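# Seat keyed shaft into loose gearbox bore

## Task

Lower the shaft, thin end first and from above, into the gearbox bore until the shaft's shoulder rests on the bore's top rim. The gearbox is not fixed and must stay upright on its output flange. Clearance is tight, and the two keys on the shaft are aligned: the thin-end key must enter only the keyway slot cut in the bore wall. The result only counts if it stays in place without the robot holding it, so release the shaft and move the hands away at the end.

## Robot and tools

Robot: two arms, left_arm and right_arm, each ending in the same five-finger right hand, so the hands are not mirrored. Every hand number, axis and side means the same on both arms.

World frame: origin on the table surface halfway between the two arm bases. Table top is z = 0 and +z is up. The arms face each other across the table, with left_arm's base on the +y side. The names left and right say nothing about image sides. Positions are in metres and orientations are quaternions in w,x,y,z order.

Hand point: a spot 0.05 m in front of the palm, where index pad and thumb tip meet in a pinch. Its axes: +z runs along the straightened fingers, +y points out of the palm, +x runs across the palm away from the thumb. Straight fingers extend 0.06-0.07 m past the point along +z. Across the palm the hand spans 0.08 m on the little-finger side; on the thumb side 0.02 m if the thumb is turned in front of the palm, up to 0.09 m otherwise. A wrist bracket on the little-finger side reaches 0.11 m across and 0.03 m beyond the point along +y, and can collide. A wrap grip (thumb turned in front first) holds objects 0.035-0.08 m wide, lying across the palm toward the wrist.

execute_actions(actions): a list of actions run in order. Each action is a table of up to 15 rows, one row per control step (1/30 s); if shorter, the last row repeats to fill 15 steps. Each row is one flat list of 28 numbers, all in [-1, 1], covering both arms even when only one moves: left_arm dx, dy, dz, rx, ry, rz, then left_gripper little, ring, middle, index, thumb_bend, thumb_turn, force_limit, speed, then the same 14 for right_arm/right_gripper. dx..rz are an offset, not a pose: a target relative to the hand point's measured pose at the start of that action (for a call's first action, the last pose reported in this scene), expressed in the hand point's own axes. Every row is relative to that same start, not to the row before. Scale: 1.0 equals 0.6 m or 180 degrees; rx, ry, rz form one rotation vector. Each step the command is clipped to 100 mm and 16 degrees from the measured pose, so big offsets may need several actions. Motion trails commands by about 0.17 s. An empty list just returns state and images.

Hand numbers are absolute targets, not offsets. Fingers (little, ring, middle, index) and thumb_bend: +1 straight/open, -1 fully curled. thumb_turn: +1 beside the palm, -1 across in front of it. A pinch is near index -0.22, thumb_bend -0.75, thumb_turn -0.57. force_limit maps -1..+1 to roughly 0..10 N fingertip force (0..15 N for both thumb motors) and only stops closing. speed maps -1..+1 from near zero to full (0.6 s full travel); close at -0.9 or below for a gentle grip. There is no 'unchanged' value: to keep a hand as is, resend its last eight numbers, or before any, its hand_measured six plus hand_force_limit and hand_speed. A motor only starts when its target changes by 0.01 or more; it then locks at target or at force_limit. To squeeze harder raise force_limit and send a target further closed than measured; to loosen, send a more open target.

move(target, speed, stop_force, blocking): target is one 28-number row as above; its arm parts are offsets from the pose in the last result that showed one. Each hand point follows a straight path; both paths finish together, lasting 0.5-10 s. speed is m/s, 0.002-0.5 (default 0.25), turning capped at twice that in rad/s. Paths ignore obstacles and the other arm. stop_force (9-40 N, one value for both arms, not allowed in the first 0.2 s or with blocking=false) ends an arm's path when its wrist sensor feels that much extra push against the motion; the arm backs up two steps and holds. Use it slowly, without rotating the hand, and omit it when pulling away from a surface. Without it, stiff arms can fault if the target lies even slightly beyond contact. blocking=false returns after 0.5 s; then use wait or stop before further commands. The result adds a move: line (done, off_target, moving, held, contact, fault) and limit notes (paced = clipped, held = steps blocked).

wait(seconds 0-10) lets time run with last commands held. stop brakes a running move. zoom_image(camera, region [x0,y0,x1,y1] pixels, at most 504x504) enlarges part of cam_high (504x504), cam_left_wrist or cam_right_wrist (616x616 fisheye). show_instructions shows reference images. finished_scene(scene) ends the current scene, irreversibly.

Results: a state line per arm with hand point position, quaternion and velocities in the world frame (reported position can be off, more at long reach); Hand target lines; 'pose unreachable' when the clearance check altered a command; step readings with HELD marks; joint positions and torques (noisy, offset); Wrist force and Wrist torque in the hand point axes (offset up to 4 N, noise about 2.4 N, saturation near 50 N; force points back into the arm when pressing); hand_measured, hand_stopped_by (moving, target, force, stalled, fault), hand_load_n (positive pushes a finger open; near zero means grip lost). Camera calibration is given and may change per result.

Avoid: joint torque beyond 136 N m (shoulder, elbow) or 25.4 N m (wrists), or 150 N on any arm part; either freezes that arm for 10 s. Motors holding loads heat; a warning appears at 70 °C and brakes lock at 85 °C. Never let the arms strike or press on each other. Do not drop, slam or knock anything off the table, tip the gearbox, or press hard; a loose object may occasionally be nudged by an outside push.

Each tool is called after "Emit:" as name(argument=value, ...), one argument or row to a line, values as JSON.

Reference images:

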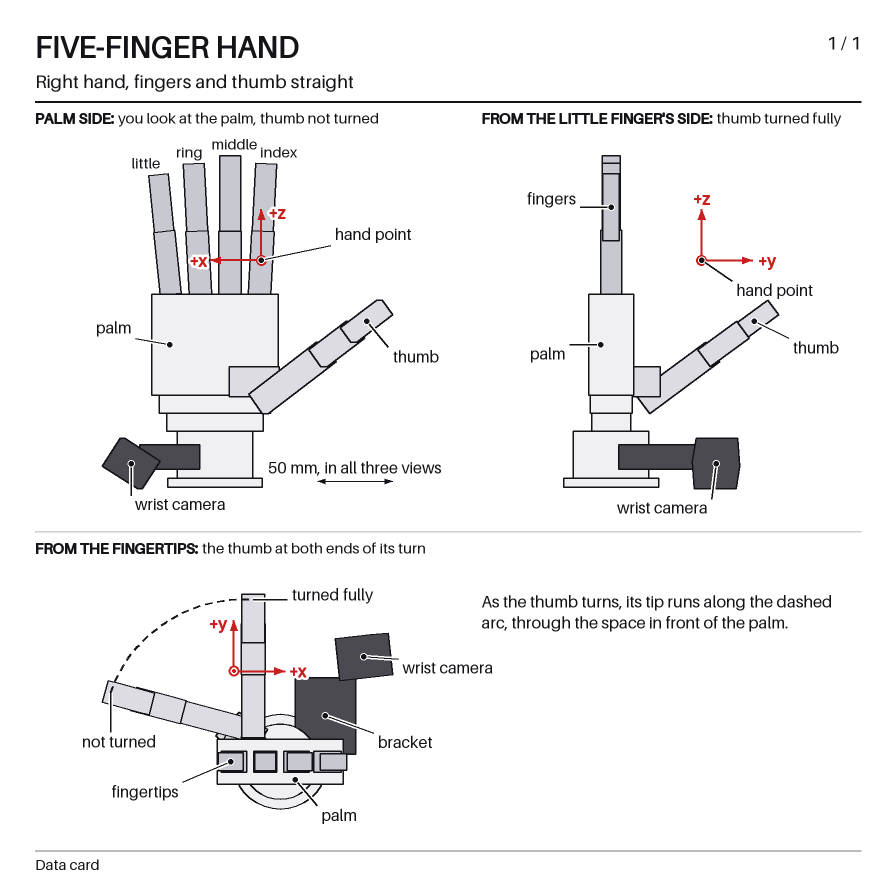

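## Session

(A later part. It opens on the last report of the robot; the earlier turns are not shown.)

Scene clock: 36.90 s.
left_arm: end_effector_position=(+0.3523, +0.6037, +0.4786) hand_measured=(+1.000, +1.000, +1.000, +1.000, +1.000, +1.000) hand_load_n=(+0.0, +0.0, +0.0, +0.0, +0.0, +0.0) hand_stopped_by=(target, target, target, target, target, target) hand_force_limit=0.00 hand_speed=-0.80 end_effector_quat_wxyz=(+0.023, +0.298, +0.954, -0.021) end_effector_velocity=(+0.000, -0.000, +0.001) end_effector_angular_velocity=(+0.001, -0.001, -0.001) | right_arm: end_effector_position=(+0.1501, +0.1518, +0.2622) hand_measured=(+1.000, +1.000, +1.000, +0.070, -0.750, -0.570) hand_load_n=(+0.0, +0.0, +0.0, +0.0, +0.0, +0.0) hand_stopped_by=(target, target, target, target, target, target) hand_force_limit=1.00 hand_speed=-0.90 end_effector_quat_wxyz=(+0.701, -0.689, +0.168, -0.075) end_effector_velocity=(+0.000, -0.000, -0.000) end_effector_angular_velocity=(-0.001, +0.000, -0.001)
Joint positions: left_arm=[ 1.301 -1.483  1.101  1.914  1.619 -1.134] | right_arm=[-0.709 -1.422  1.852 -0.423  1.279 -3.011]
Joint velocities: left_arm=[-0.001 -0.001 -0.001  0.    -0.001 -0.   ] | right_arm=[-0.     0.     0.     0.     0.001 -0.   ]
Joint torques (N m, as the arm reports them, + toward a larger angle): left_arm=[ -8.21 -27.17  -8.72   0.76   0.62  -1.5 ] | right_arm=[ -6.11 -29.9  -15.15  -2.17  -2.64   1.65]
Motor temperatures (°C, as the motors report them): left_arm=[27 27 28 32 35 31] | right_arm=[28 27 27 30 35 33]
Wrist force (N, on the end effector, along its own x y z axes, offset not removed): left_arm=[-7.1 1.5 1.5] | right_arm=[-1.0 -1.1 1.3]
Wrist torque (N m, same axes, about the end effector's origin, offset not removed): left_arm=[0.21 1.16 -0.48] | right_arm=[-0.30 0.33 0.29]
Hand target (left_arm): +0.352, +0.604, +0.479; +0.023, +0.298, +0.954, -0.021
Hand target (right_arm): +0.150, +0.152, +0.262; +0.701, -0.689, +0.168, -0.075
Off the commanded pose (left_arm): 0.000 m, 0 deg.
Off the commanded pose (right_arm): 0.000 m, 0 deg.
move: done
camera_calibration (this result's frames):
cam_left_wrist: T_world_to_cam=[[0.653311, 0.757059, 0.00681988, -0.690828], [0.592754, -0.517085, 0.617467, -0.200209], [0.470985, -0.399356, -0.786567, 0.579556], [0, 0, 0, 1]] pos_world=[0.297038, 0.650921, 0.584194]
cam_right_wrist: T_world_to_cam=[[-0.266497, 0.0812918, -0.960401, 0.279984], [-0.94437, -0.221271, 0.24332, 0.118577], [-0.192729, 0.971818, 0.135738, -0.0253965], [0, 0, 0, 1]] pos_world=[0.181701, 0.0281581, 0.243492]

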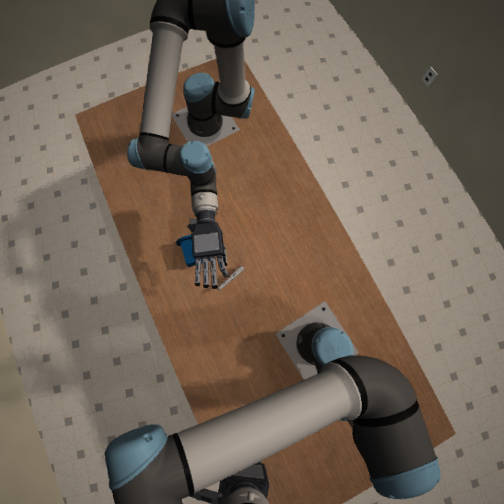

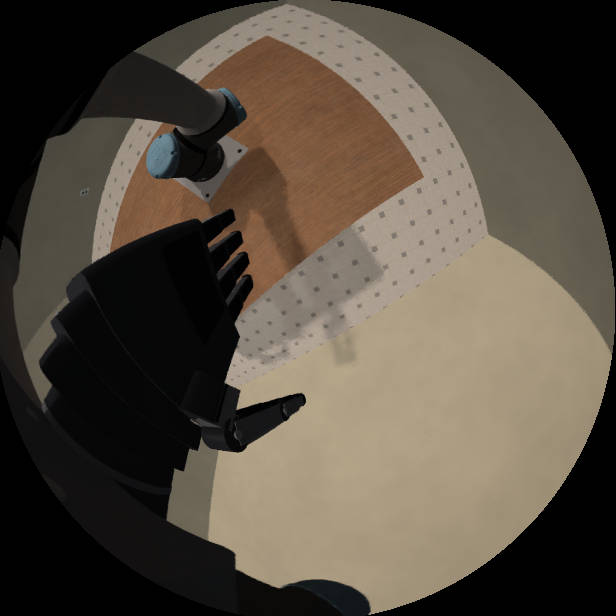

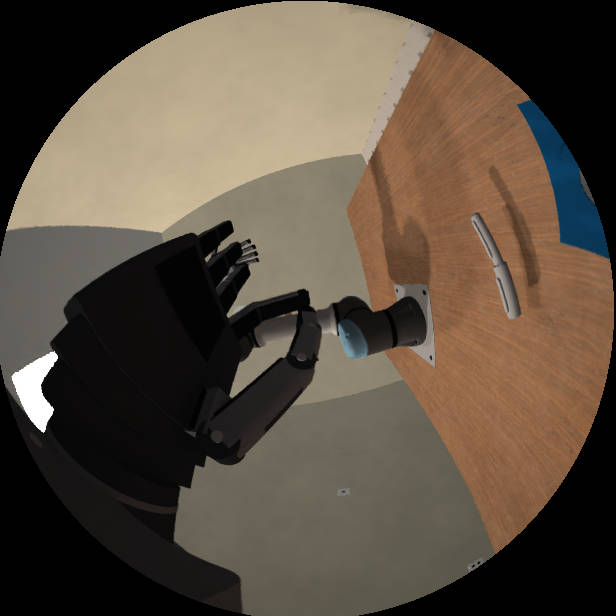

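Dropped.

Emit:
move(
  target=[0,0,0,0,0,0,1,1,1,1,1,1,0,-0.8,0,0,-0.2,0,0,-0.044,1,1,1,0.6,-0.75,-0.57,1,0.5],
)

Emit:
zoom_image(
  camera="cam_high",
  region=[170, 210, 290, 330],
)

Scene clock: 38.07 s.
left_arm: end_effector_position=(+0.3523, +0.6037, +0.4786) hand_measured=(+1.000, +1.000, +1.000, +1.000, +1.000, +1.000) hand_load_n=(+0.0, +0.0, +0.0, +0.0, +0.0, +0.0) hand_stopped_by=(target, target, target, target, target, target) hand_force_limit=0.00 hand_speed=-0.80 end_effector_quat_wxyz=(+0.023, +0.298, +0.954, -0.021) end_effector_velocity=(+0.000, -0.000, -0.001) end_effector_angular_velocity=(+0.001, +0.002, -0.002) | right_arm: end_effector_position=(+0.1094, +0.0390, +0.2629) hand_measured=(+1.000, +1.000, +1.000, +0.600, -0.750, -0.570) hand_load_n=(+0.0, +0.0, +0.0, +0.0, +0.0, +0.0) hand_stopped_by=(target, target, target, target, target, target) hand_force_limit=1.00 hand_speed=0.50 end_effector_quat_wxyz=(+0.694, -0.699, +0.120, -0.123) end_effector_velocity=(+0.000, -0.001, +0.001) end_effector_angular_velocity=(+0.001, -0.001, +0.000)
Joint positions: left_arm=[ 1.301 -1.483  1.101  1.914  1.619 -1.134] | right_arm=[-0.799 -1.731  2.144 -0.406  1.189 -3.15 ]
Joint velocities: left_arm=[-0.001  0.001  0.001  0.    -0.001  0.001] | right_arm=[-0.003 -0.004  0.002 -0.    -0.003 -0.   ]
Joint torques (N m, as the arm reports them, + toward a larger angle): left_arm=[ -7.03 -26.96  -9.47   0.86   0.51  -1.44] | right_arm=[-13.95 -19.72 -12.26  -0.23  -2.65  -1.5 ]
Motor temperatures (°C, as the motors report them): left_arm=[27 27 28 32 35 31] | right_arm=[28 27 27 30 35 33]
Wrist force (N, on the end effector, along its own x y z axes, offset not removed): left_arm=[-4.2 -1.8 1.3] | right_arm=[-2.0 -0.6 1.2]
Wrist torque (N m, same axes, about the end effector's origin, offset not removed): left_arm=[-0.36 0.60 -0.30] | right_arm=[-0.31 0.42 0.08]
Hand target (left_arm): +0.352, +0.604, +0.479; +0.023, +0.298, +0.954, -0.021
Hand target (right_arm): +0.109, +0.039, +0.263; +0.694, -0.699, +0.120, -0.123
Off the commanded pose (left_arm): 0.000 m, 0 deg.
Off the commanded pose (right_arm): 0.000 m, 0 deg.
move: done
camera_calibration (this result's frames):
cam_left_wrist: T_world_to_cam=[[0.653311, 0.757059, 0.00682002, -0.690828], [0.592754, -0.517085, 0.617467, -0.200209], [0.470985, -0.399356, -0.786567, 0.579556], [0, 0, 0, 1]] pos_world=[0.297038, 0.650921, 0.584194]
cam_right_wrist: T_world_to_cam=[[-0.139672, 0.0354379, -0.989563, 0.274566], [-0.968405, -0.213401, 0.129043, 0.0873735], [-0.206601, 0.976322, 0.0641243, 0.0964304], [0, 0, 0, 1]] pos_world=[0.142885, -0.0852316, 0.254242]

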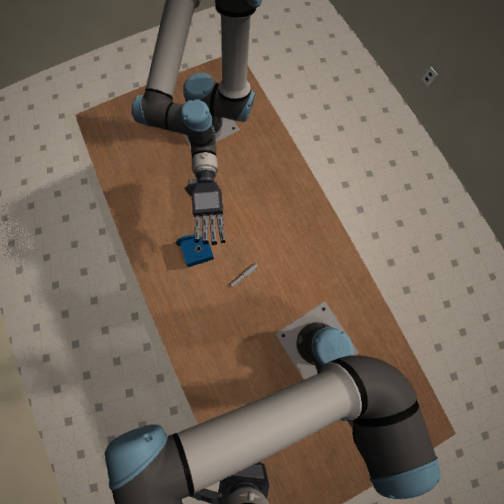

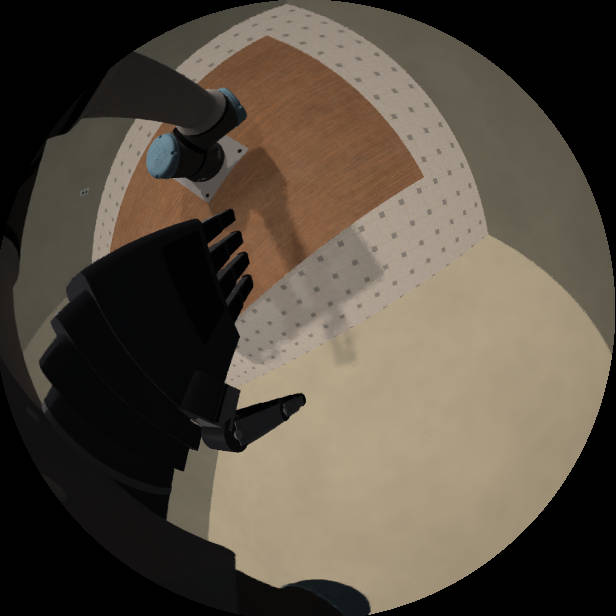

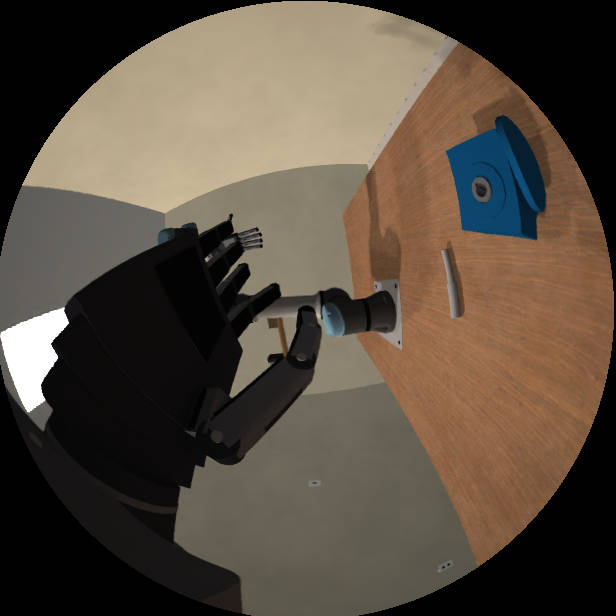

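Region (170, 210, 290, 330) of cam_high's 504x504 image, scaled by 4.200, with more detail than that image has.

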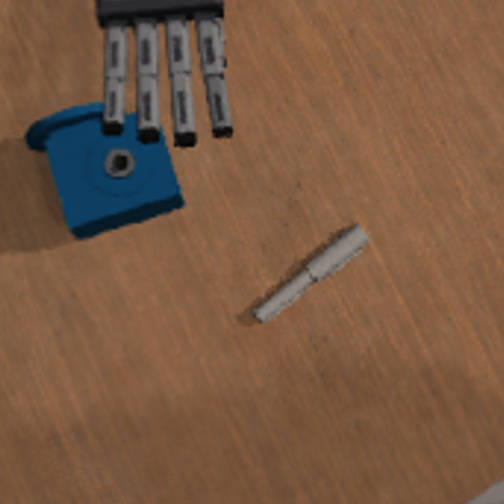

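Emit:
move(
  target=[-0.247,-0.675,0.58,0,0,0.222,1,1,1,1,1,1,0,-0.8,-0.15,0,-0.05,-0.1345,-0.191,-0.042,1,1,1,0.6,-0.75,-0.57,1,0.5],
  speed=0.3,
)

Emit:
zoom_image(
  camera="cam_high",
  region=[130, 210, 290, 370],
)

Scene clock: 41.20 s.
left_arm: end_effector_position=(+0.2529, +0.1682, +0.1507) hand_measured=(+1.000, +1.000, +1.000, +1.000, +1.000, +1.000) hand_load_n=(+0.0, +0.0, +0.0, +0.0, +0.0, +0.0) hand_stopped_by=(target, target, target, target, target, target) hand_force_limit=0.00 hand_speed=-0.80 end_effector_quat_wxyz=(+0.028, +0.606, +0.795, -0.014) end_effector_velocity=(-0.000, -0.002, -0.001) end_effector_angular_velocity=(+0.001, +0.001, -0.001) | right_arm: end_effector_position=(+0.0145, +0.0412, +0.2627) hand_measured=(+1.000, +1.000, +1.000, +0.600, -0.750, -0.570) hand_load_n=(+0.0, +0.0, +0.0, +0.0, +0.0, +0.0) hand_stopped_by=(target, target, target, target, target, target) hand_force_limit=1.00 hand_speed=0.50 end_effector_quat_wxyz=(-0.529, +0.838, +0.111, -0.070) end_effector_velocity=(-0.000, +0.000, +0.000) end_effector_angular_velocity=(+0.000, -0.001, +0.002)
Joint positions: left_arm=[ 0.141 -1.338  1.793  1.055  1.556 -1.595] | right_arm=[-0.773 -1.452  1.666  0.483  0.735 -3.697]
Joint velocities: left_arm=[-0.     0.005 -0.003 -0.001  0.001  0.   ] | right_arm=[ 0.001  0.001 -0.002  0.002 -0.001 -0.002]
Joint torques (N m, as the arm reports them, + toward a larger angle): left_arm=[-10.08 -20.76 -26.88   0.16  -1.96   2.17] | right_arm=[ 12.43 -14.98 -31.75   2.29  -3.34  -1.59]
Motor temperatures (°C, as the motors report them): left_arm=[27 27 28 32 35 31] | right_arm=[28 27 27 30 35 33]
Wrist force (N, on the end effector, along its own x y z axes, offset not removed): left_arm=[-2.6 -3.2 3.6] | right_arm=[-2.8 1.4 1.5]
Wrist torque (N m, same axes, about the end effector's origin, offset not removed): left_arm=[-0.74 0.10 -0.18] | right_arm=[0.08 0.53 0.03]
Hand target (left_arm): +0.253, +0.168, +0.151; +0.028, +0.606, +0.795, -0.014
Hand target (right_arm): +0.015, +0.041, +0.263; -0.529, +0.838, +0.111, -0.070
Off the commanded pose (left_arm): 0.001 m, 0 deg.
Off the commanded pose (right_arm): 0.000 m, 0 deg.
move: done
camera_calibration (this result's frames):
cam_left_wrist: T_world_to_cam=[[0.985671, 0.161909, 0.0473063, -0.284058], [0.0984835, -0.78008, 0.617881, 0.00521331], [0.136943, -0.604368, -0.784847, 0.31328], [0, 0, 0, 1]] pos_world=[0.236573, 0.239395, 0.256094]
cam_right_wrist: T_world_to_cam=[[-0.0318748, -0.456331, -0.889239, 0.253306], [-0.699309, -0.625477, 0.346043, -0.0479637], [-0.714109, 0.632883, -0.299179, 0.191667], [0, 0, 0, 1]] pos_world=[0.111404, -0.0357113, 0.29919]

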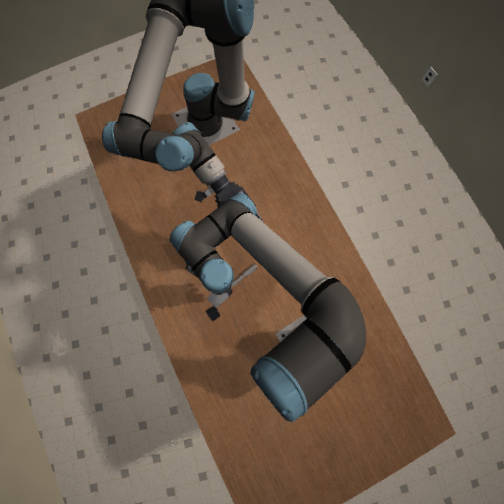

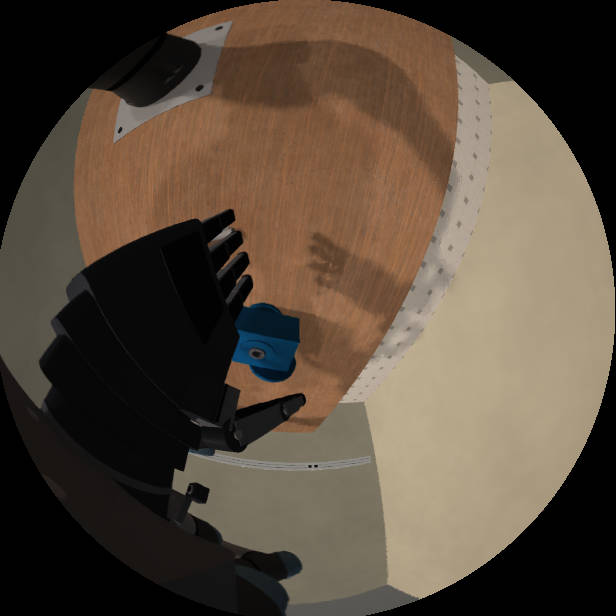

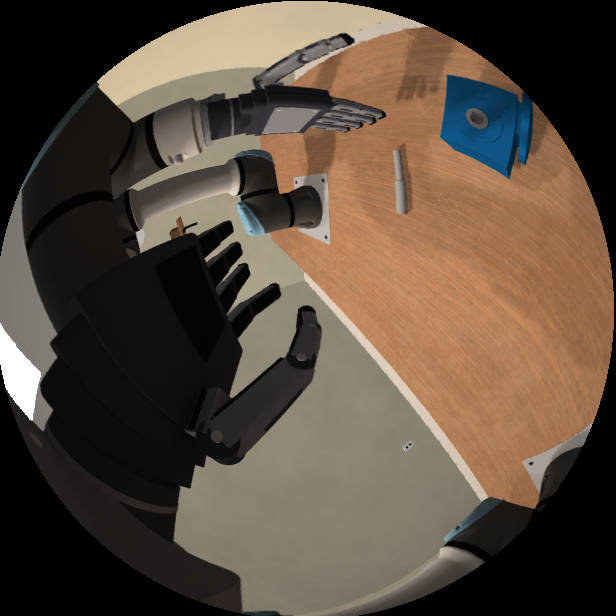

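Region (130, 210, 290, 370) of cam_high's 504x504 image, scaled by 3.150, with more detail than that image has.

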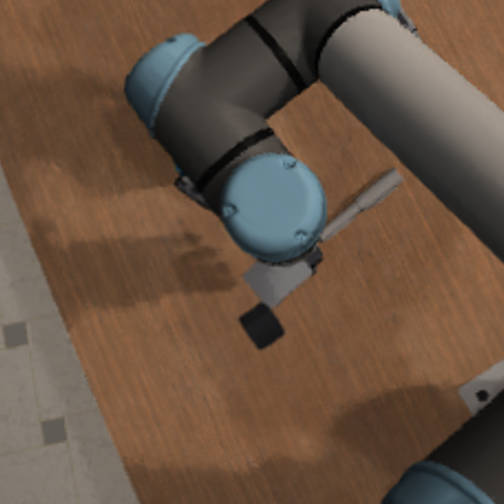

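Emit:
move(
  target=[0,0,0,0,0,0,1,1,1,1,1,1,0,-0.8,-0.05,0.08,-0.2,0,0,0,1,1,1,0.6,-0.75,-0.57,1,0.5],
)

Emit:
move(
  target=[0.016,-0.013,0.1,0,0,0,1,1,1,1,1,1,0,-0.8,0,0,0,0,0,0,1,1,1,0.6,-0.75,-0.57,1,0.5],
  speed=0.1,
)

Emit:
move(
  target=[0,0,0.05,0,0,0,1,1,1,1,1,1,0,-0.8,0,0,0,0,0,0,1,1,1,0.6,-0.75,-0.57,1,0.5],
  speed=0.01,
  stop_force=10,
)

Scene clock: 42.63 s.
left_arm: end_effector_position=(+0.2529, +0.1682, +0.1507) hand_measured=(+1.000, +1.000, +1.000, +1.000, +1.000, +1.000) hand_load_n=(+0.0, +0.0, +0.0, +0.0, +0.0, +0.0) hand_stopped_by=(target, target, target, target, target, target) hand_force_limit=0.00 hand_speed=-0.80 end_effector_quat_wxyz=(+0.028, +0.606, +0.795, -0.014) end_effector_velocity=(-0.000, +0.000, -0.001) end_effector_angular_velocity=(+0.001, +0.002, +0.002) | right_arm: end_effector_position=(+0.0191, -0.0909, +0.2711) hand_measured=(+1.000, +1.000, +1.000, +0.600, -0.750, -0.570) hand_load_n=(+0.0, +0.0, +0.0, +0.0, +0.0, +0.0) hand_stopped_by=(target, target, target, target, target, target) hand_force_limit=1.00 hand_speed=0.50 end_effector_quat_wxyz=(-0.529, +0.838, +0.111, -0.070) end_effector_velocity=(+0.000, -0.002, -0.000) end_effector_angular_velocity=(-0.002, +0.000, +0.006)
Joint positions: left_arm=[ 0.141 -1.338  1.793  1.055  1.556 -1.595] | right_arm=[-1.116 -1.689  1.957  0.803  0.512 -4.152]
Joint velocities: left_arm=[ 0.     0.001  0.001 -0.     0.001 -0.002] | right_arm=[-0.006  0.004  0.001  0.016 -0.004 -0.023]
Joint torques (N m, as the arm reports them, + toward a larger angle): left_arm=[ -1.02 -32.59  -7.78   4.08  -1.86  -1.39] | right_arm=[-13.63  -1.95  -9.64   3.41  -3.89  -1.49]
Motor temperatures (°C, as the motors report them): left_arm=[27 27 28 32 35 31] | right_arm=[28 27 27 30 35 33]
Wrist force (N, on the end effector, along its own x y z axes, offset not removed): left_arm=[-2.7 0.5 3.3] | right_arm=[-0.9 -1.5 1.7]
Wrist torque (N m, same axes, about the end effector's origin, offset not removed): left_arm=[-0.08 0.11 -0.21] | right_arm=[-0.38 0.25 0.20]
Hand target (left_arm): +0.253, +0.168, +0.151; +0.028, +0.606, +0.795, -0.014
Hand target (right_arm): +0.019, -0.091, +0.271; -0.529, +0.838, +0.111, -0.070
Off the commanded pose (left_arm): 0.000 m, 0 deg.
Off the commanded pose (right_arm): 0.000 m, 0 deg.
move: done
camera_calibration (this result's frames):
cam_left_wrist: T_world_to_cam=[[0.985682, 0.161841, 0.0473092, -0.284035], [0.0984276, -0.780086, 0.617881, 0.00521902], [0.136904, -0.604378, -0.784847, 0.313285], [0, 0, 0, 1]] pos_world=[0.236564, 0.239382, 0.256094]
cam_right_wrist: T_world_to_cam=[[-0.032287, -0.455745, -0.889525, 0.200815], [-0.699679, -0.625235, 0.345733, -0.130202], [-0.713728, 0.633544, -0.298688, 0.281026], [0, 0, 0, 1]] pos_world=[0.11596, -0.167929, 0.307585]

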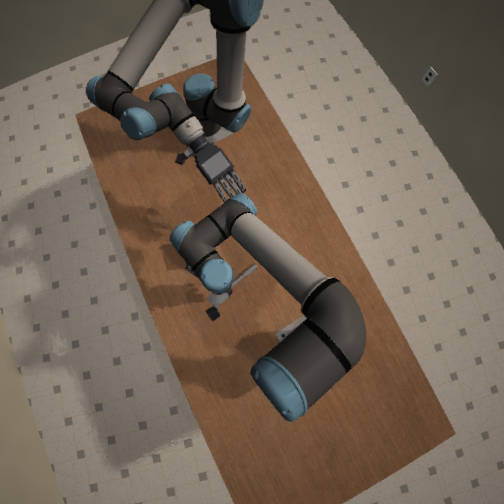

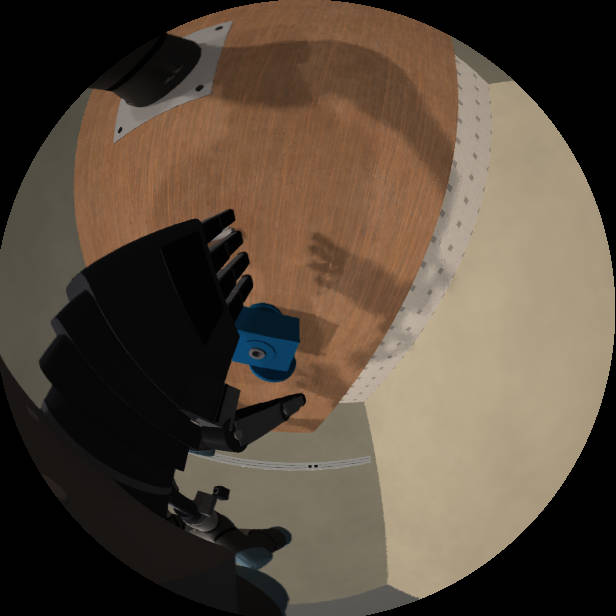

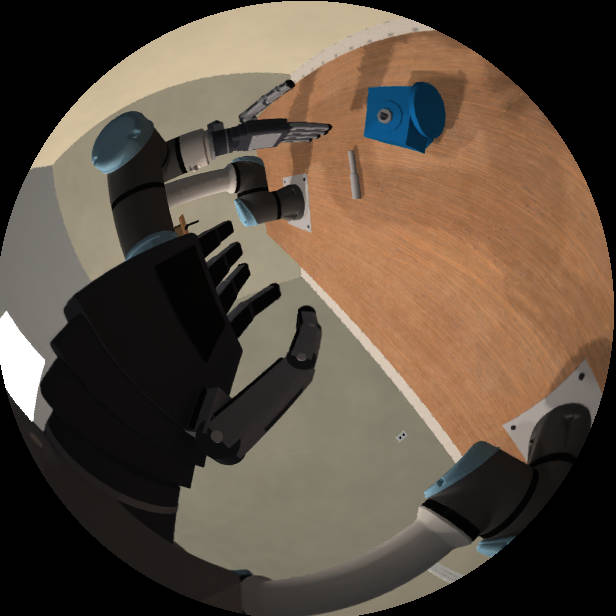

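Scene clock: 43.67 s.
left_arm: end_effector_position=(+0.2446, +0.1721, +0.0903) hand_measured=(+1.000, +1.000, +1.000, +1.000, +1.000, +1.000) hand_load_n=(+0.0, +0.0, +0.0, +0.0, +0.0, +0.0) hand_stopped_by=(target, target, target, target, target, target) hand_force_limit=0.00 hand_speed=-0.80 end_effector_quat_wxyz=(+0.028, +0.606, +0.795, -0.014) end_effector_velocity=(+0.000, -0.000, -0.001) end_effector_angular_velocity=(-0.002, -0.001, +0.001) | right_arm: end_effector_position=(+0.0191, -0.0910, +0.2711) hand_measured=(+1.000, +1.000, +1.000, +0.600, -0.750, -0.570) hand_load_n=(+0.0, +0.0, +0.0, +0.0, +0.0, +0.0) hand_stopped_by=(target, target, target, target, target, target) hand_force_limit=1.00 hand_speed=0.50 end_effector_quat_wxyz=(-0.529, +0.838, +0.111, -0.070) end_effector_velocity=(-0.000, +0.000, +0.000) end_effector_angular_velocity=(+0.001, +0.001, +0.001)
Joint positions: left_arm=[ 0.12  -1.281  1.896  0.895  1.555 -1.615] | right_arm=[-1.117 -1.689  1.957  0.803  0.512 -4.152]
Joint velocities: left_arm=[-0.     0.002  0.002 -0.006 -0.    -0.001] | right_arm=[ 0.     0.     0.     0.001 -0.002 -0.   ]
Joint torques (N m, as the arm reports them, + toward a larger angle): left_arm=[-10.88 -21.37  -5.85   0.18  -2.01  -1.61] | right_arm=[ 12.61 -19.61 -28.43   0.55   1.23   1.76]
Motor temperatures (°C, as the motors report them): left_arm=[27 27 28 32 35 31] | right_arm=[28 27 27 30 35 33]
Wrist force (N, on the end effector, along its own x y z axes, offset not removed): left_arm=[-2.1 3.3 1.8] | right_arm=[-2.1 -2.5 1.5]
Wrist torque (N m, same axes, about the end effector's origin, offset not removed): left_arm=[0.43 0.04 0.18] | right_arm=[-0.49 0.33 0.19]
Hand target (left_arm): +0.245, +0.172, +0.090; +0.028, +0.606, +0.795, -0.014
Hand target (right_arm): +0.019, -0.091, +0.271; -0.529, +0.838, +0.111, -0.070
Off the commanded pose (left_arm): 0.000 m, 0 deg.
Off the commanded pose (right_arm): 0.000 m, 0 deg.
move: done
camera_calibration (this result's frames):
cam_left_wrist: T_world_to_cam=[[0.985685, 0.161842, 0.0472476, -0.273593], [0.0984677, -0.78009, 0.617871, 0.0464367], [0.136855, -0.604373, -0.784859, 0.269367], [0, 0, 0, 1]] pos_world=[0.22824, 0.243302, 0.19565]
cam_right_wrist: T_world_to_cam=[[-0.0323505, -0.455775, -0.889507, 0.200784], [-0.699671, -0.625208, 0.345798, -0.130225], [-0.713733, 0.633548, -0.298667, 0.281015], [0, 0, 0, 1]] pos_world=[0.115951, -0.167942, 0.307559]

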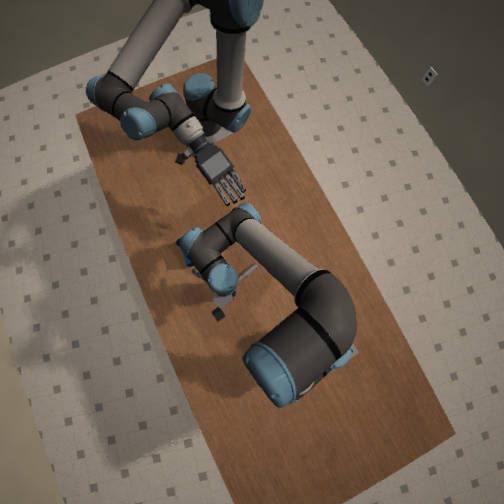

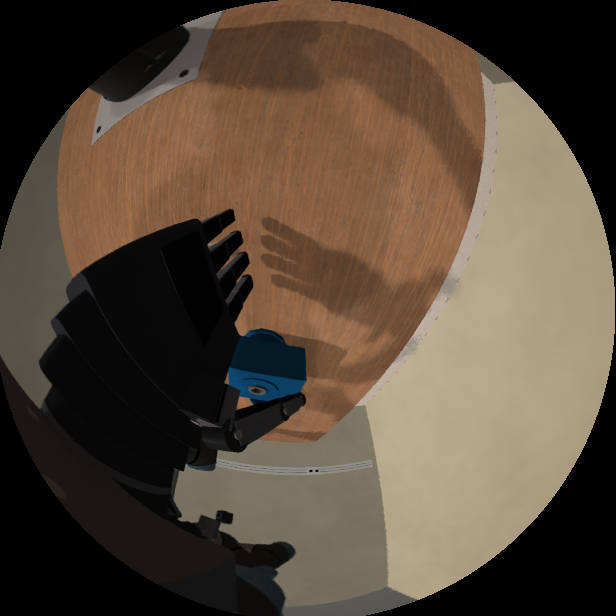

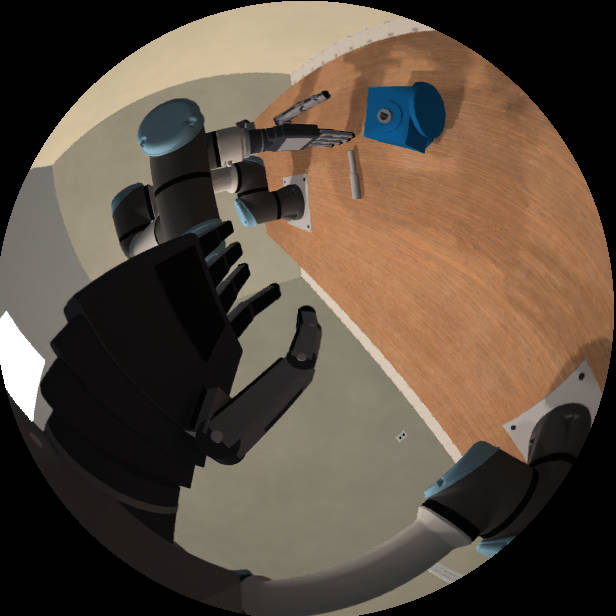

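Scene clock: 45.93 s.
left_arm: end_effector_position=(+0.2451, +0.1712, +0.0714) hand_measured=(+1.000, +1.000, +1.000, +1.000, +1.000, +1.000) hand_load_n=(+0.0, +0.0, +0.0, +0.0, +0.0, +0.0) hand_stopped_by=(target, target, target, target, target, target) hand_force_limit=0.00 hand_speed=-0.80 end_effector_quat_wxyz=(+0.028, +0.606, +0.795, -0.014) end_effector_velocity=(-0.000, +0.000, +0.002) end_effector_angular_velocity=(+0.001, +0.000, +0.001) | right_arm: end_effector_position=(+0.0191, -0.0910, +0.2711) hand_measured=(+1.000, +1.000, +1.000, +0.600, -0.750, -0.570) hand_load_n=(+0.0, +0.0, +0.0, +0.0, +0.0, +0.0) hand_stopped_by=(target, target, target, target, target, target) hand_force_limit=1.00 hand_speed=0.50 end_effector_quat_wxyz=(-0.529, +0.838, +0.111, -0.070) end_effector_velocity=(+0.000, +0.000, +0.000) end_effector_angular_velocity=(+0.001, -0.001, -0.000)
Joint positions: left_arm=[ 0.121 -1.251  1.913  0.847  1.555 -1.614] | right_arm=[-1.117 -1.689  1.957  0.803  0.512 -4.152]
Joint velocities: left_arm=[-0.    -0.003 -0.003  0.007 -0.    -0.002] | right_arm=[-0.001 -0.    -0.001 -0.    -0.001 -0.   ]
Joint torques (N m, as the arm reports them, + toward a larger angle): left_arm=[  9.4  -27.84 -19.36   2.67   1.52   1.68] | right_arm=[ 10.31 -19.7  -28.39   0.53   1.24   1.74]
Motor temperatures (°C, as the motors report them): left_arm=[27 27 28 32 35 31] | right_arm=[28 27 27 30 35 33]
Wrist force (N, on the end effector, along its own x y z axes, offset not removed): left_arm=[-1.3 -2.3 -21.9] | right_arm=[-0.9 -1.4 3.6]
Wrist torque (N m, same axes, about the end effector's origin, offset not removed): left_arm=[1.17 0.51 -0.16] | right_arm=[-0.47 0.00 0.12]
Hand target (left_arm): +0.245, +0.171, +0.072; +0.028, +0.606, +0.795, -0.014
Hand target (right_arm): +0.019, -0.091, +0.271; -0.529, +0.838, +0.111, -0.070
Off the commanded pose (left_arm): 0.011 m, 0 deg.
Off the commanded pose (right_arm): 0.000 m, 0 deg.
move: contact (left_arm)
camera_calibration (this result's frames):
cam_left_wrist: T_world_to_cam=[[0.985686, 0.161838, 0.0472377, -0.273068], [0.0984753, -0.78011, 0.617843, 0.0572883], [0.136841, -0.604348, -0.784881, 0.253894], [0, 0, 0, 1]] pos_world=[0.228775, 0.242324, 0.176781]
cam_right_wrist: T_world_to_cam=[[-0.032348, -0.455776, -0.889507, 0.200783], [-0.699667, -0.625212, 0.345798, -0.130227], [-0.713736, 0.633545, -0.298667, 0.281013], [0, 0, 0, 1]] pos_world=[0.115949, -0.167941, 0.307559]

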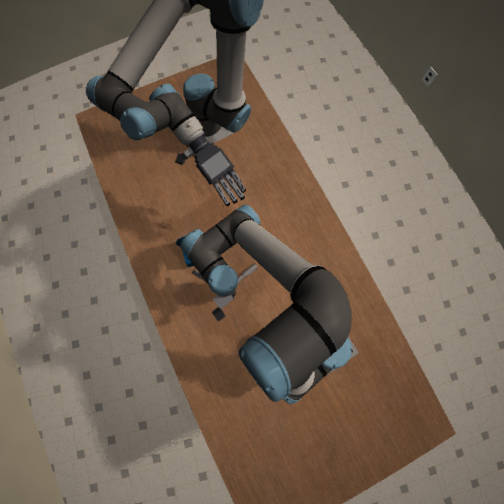

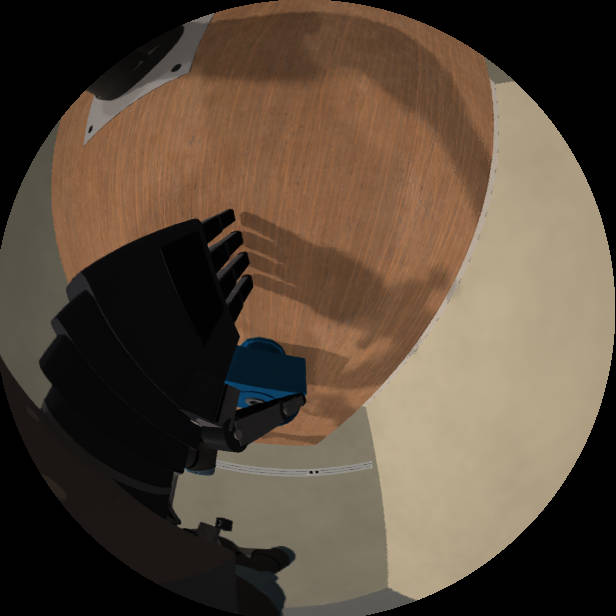

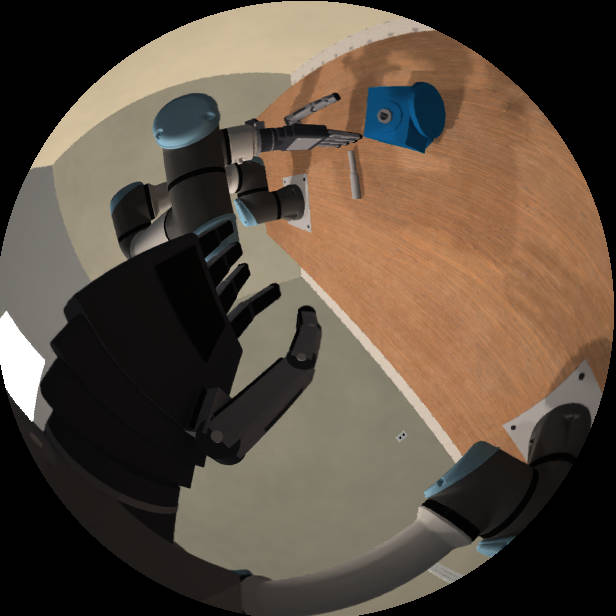

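Emit:
move(
  target=[0,-0.005,-0.005,0,0,0,1,1,1,1,1,1,0,-0.8,0,0,0,0,0,0,1,1,1,0.6,-0.75,-0.57,1,0.5],
  speed=0.03,
)

Emit:
move(
  target=[0,-0.16,-0.002,0,0,0,1,1,1,1,1,1,0,-0.8,0,0,0,0,0,0,1,1,1,0.6,-0.75,-0.57,1,0.5],
  speed=0.05,
)

Emit:
zoom_image(
  camera="cam_right_wrist",
  region=[280, 70, 460, 250],
)

Scene clock: 46.80 s.
left_arm: end_effector_position=(+0.2422, +0.1705, +0.0743) hand_measured=(+1.000, +1.000, +1.000, +1.000, +1.000, +1.000) hand_load_n=(+0.0, +0.0, +0.0, +0.0, +0.0, +0.0) hand_stopped_by=(target, target, target, target, target, target) hand_force_limit=0.00 hand_speed=-0.80 end_effector_quat_wxyz=(+0.028, +0.606, +0.795, -0.014) end_effector_velocity=(-0.001, +0.000, +0.001) end_effector_angular_velocity=(+0.001, -0.000, -0.001) | right_arm: end_effector_position=(+0.0191, -0.0910, +0.2711) hand_measured=(+1.000, +1.000, +1.000, +0.600, -0.750, -0.570) hand_load_n=(+0.0, +0.0, +0.0, +0.0, +0.0, +0.0) hand_stopped_by=(target, target, target, target, target, target) hand_force_limit=1.00 hand_speed=0.50 end_effector_quat_wxyz=(-0.529, +0.838, +0.111, -0.070) end_effector_velocity=(+0.000, +0.000, -0.000) end_effector_angular_velocity=(-0.001, -0.001, -0.001)
Joint positions: left_arm=[ 0.113 -1.257  1.914  0.854  1.555 -1.623] | right_arm=[-1.117 -1.689  1.957  0.803  0.512 -4.152]
Joint velocities: left_arm=[-0.003 -0.002  0.001  0.002 -0.001 -0.002] | right_arm=[ 0.     0.    -0.    -0.     0.001  0.   ]
Joint torques (N m, as the arm reports them, + toward a larger angle): left_arm=[ -9.9  -33.83  -5.53   4.05  -2.08  -1.34] | right_arm=[  9.98 -18.94 -28.     0.53   1.21   1.74]
Motor temperatures (°C, as the motors report them): left_arm=[27 27 28 32 35 31] | right_arm=[28 27 27 30 35 33]
Wrist force (N, on the end effector, along its own x y z axes, offset not removed): left_arm=[-1.9 4.8 2.2] | right_arm=[-0.6 -0.3 2.6]
Wrist torque (N m, same axes, about the end effector's origin, offset not removed): left_arm=[0.71 0.38 -0.12] | right_arm=[-0.30 0.21 0.15]
Hand target (left_arm): +0.242, +0.171, +0.074; +0.028, +0.606, +0.795, -0.014
Hand target (right_arm): +0.019, -0.091, +0.271; -0.529, +0.838, +0.111, -0.070
Off the commanded pose (left_arm): 0.000 m, 0 deg.
Off the commanded pose (right_arm): 0.000 m, 0 deg.
move: done
camera_calibration (this result's frames):
cam_left_wrist: T_world_to_cam=[[0.985687, 0.161838, 0.0472126, -0.270221], [0.0984908, -0.780107, 0.617845, 0.055297], [0.136822, -0.604352, -0.784881, 0.256206], [0, 0, 0, 1]] pos_world=[0.225852, 0.241708, 0.179684]
cam_right_wrist: T_world_to_cam=[[-0.0323481, -0.455776, -0.889507, 0.200783], [-0.699667, -0.625212, 0.345798, -0.130227], [-0.713736, 0.633545, -0.298667, 0.281013], [0, 0, 0, 1]] pos_world=[0.115949, -0.167941, 0.307559]

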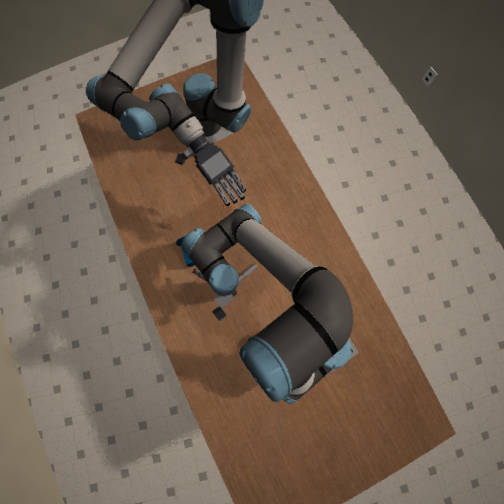

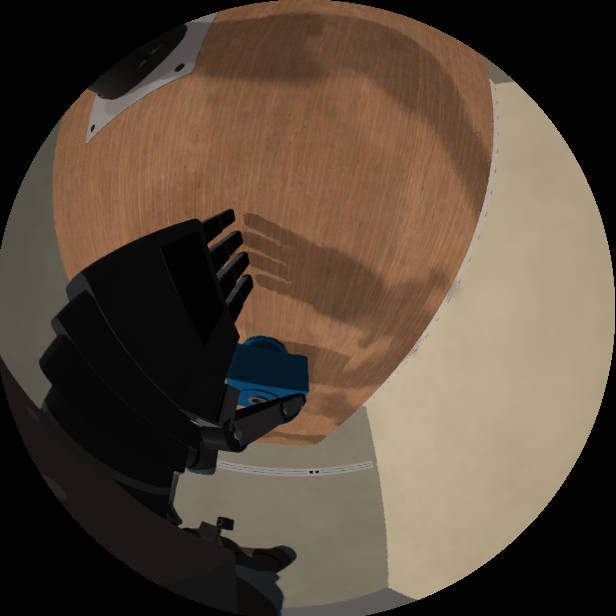

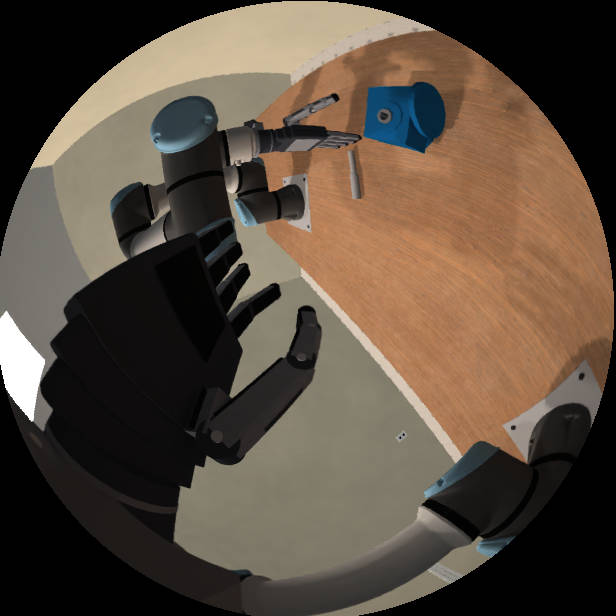

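Scene clock: 49.10 s.
left_arm: end_effector_position=(+0.1496, +0.1453, +0.0742) hand_measured=(+1.000, +1.000, +1.000, +1.000, +1.000, +1.000) hand_load_n=(+0.0, -0.5, +0.0, +0.0, +0.0, +0.0) hand_stopped_by=(target, target, target, target, target, target) hand_force_limit=0.00 hand_speed=-0.80 end_effector_quat_wxyz=(+0.028, +0.606, +0.795, -0.014) end_effector_velocity=(-0.001, -0.000, +0.000) end_effector_angular_velocity=(-0.001, -0.001, +0.001) | right_arm: end_effector_position=(+0.0191, -0.0910, +0.2711) hand_measured=(+1.000, +1.000, +1.000, +0.600, -0.750, -0.570) hand_load_n=(+0.0, +0.0, +0.0, +0.0, +0.0, +0.0) hand_stopped_by=(target, target, target, target, target, target) hand_force_limit=1.00 hand_speed=0.50 end_effector_quat_wxyz=(-0.529, +0.838, +0.111, -0.070) end_effector_velocity=(-0.000, +0.000, -0.000) end_effector_angular_velocity=(+0.001, -0.001, +0.001)
Joint positions: left_arm=[-0.171 -1.295  1.968  0.843  1.539 -1.906] | right_arm=[-1.117 -1.689  1.957  0.803  0.512 -4.152]
Joint velocities: left_arm=[-0.004 -0.001 -0.     0.001 -0.001 -0.005] | right_arm=[ 0.001 -0.     0.    -0.001 -0.    -0.   ]
Joint torques (N m, as the arm reports them, + toward a larger angle): left_arm=[-10.71 -32.55  -5.44   2.1   -1.9   -1.81] | right_arm=[  9.92 -19.35 -28.44   0.56   1.25   1.67]
Motor temperatures (°C, as the motors report them): left_arm=[27 27 28 32 35 31] | right_arm=[28 27 27 30 35 33]
Wrist force (N, on the end effector, along its own x y z axes, offset not removed): left_arm=[-1.8 -1.4 0.3] | right_arm=[-0.3 -1.4 1.1]
Wrist torque (N m, same axes, about the end effector's origin, offset not removed): left_arm=[-0.40 0.18 -0.16] | right_arm=[-0.40 0.16 0.19]
Hand target (left_arm): +0.150, +0.145, +0.074; +0.028, +0.606, +0.795, -0.014
Hand target (right_arm): +0.019, -0.091, +0.271; -0.529, +0.838, +0.111, -0.070
Off the commanded pose (left_arm): 0.000 m, 0 deg.
Off the commanded pose (right_arm): 0.000 m, 0 deg.
move: done
camera_calibration (this result's frames):
cam_left_wrist: T_world_to_cam=[[0.985721, 0.161834, 0.0465267, -0.174821], [0.0989051, -0.780054, 0.617846, 0.0447184], [0.136282, -0.604422, -0.784922, 0.253589], [0, 0, 0, 1]] pos_world=[0.133342, 0.21645, 0.179552]
cam_right_wrist: T_world_to_cam=[[-0.0323482, -0.455776, -0.889507, 0.200783], [-0.699667, -0.625212, 0.345798, -0.130227], [-0.713736, 0.633545, -0.298667, 0.281013], [0, 0, 0, 1]] pos_world=[0.115949, -0.167941, 0.307559]

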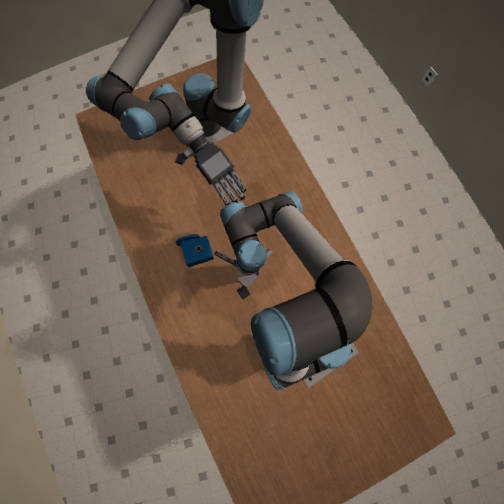

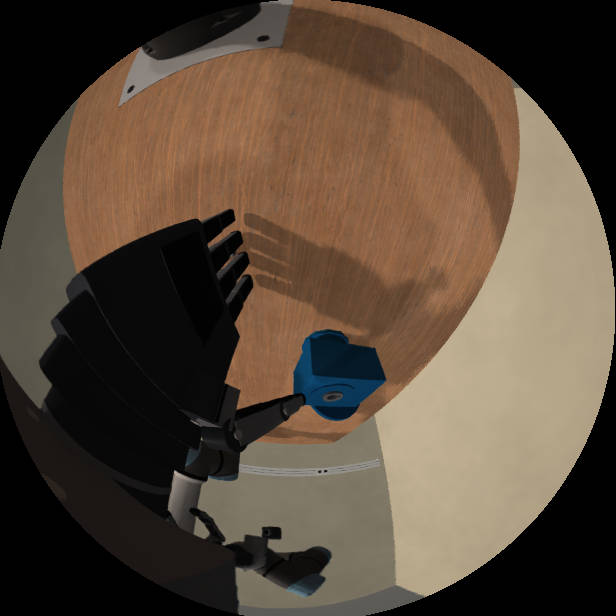

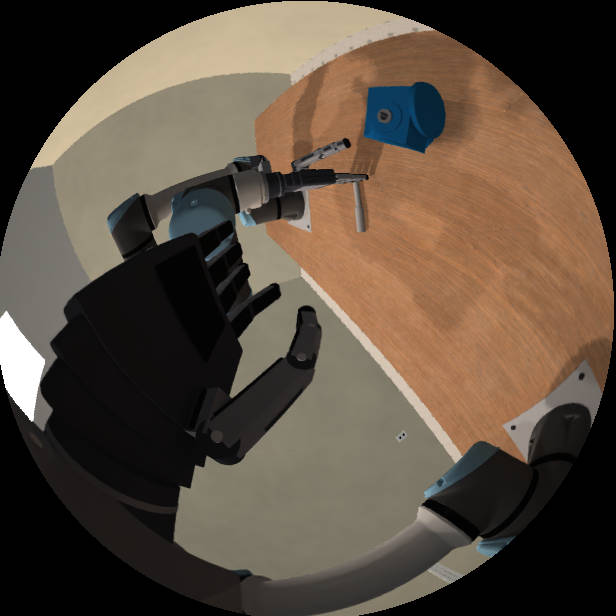

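Region (280, 70, 460, 250) of cam_right_wrist's 616x616 image, scaled by 2.800, with more detail than that image has.

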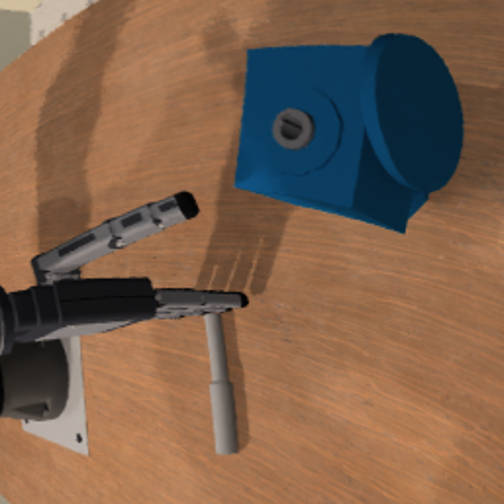

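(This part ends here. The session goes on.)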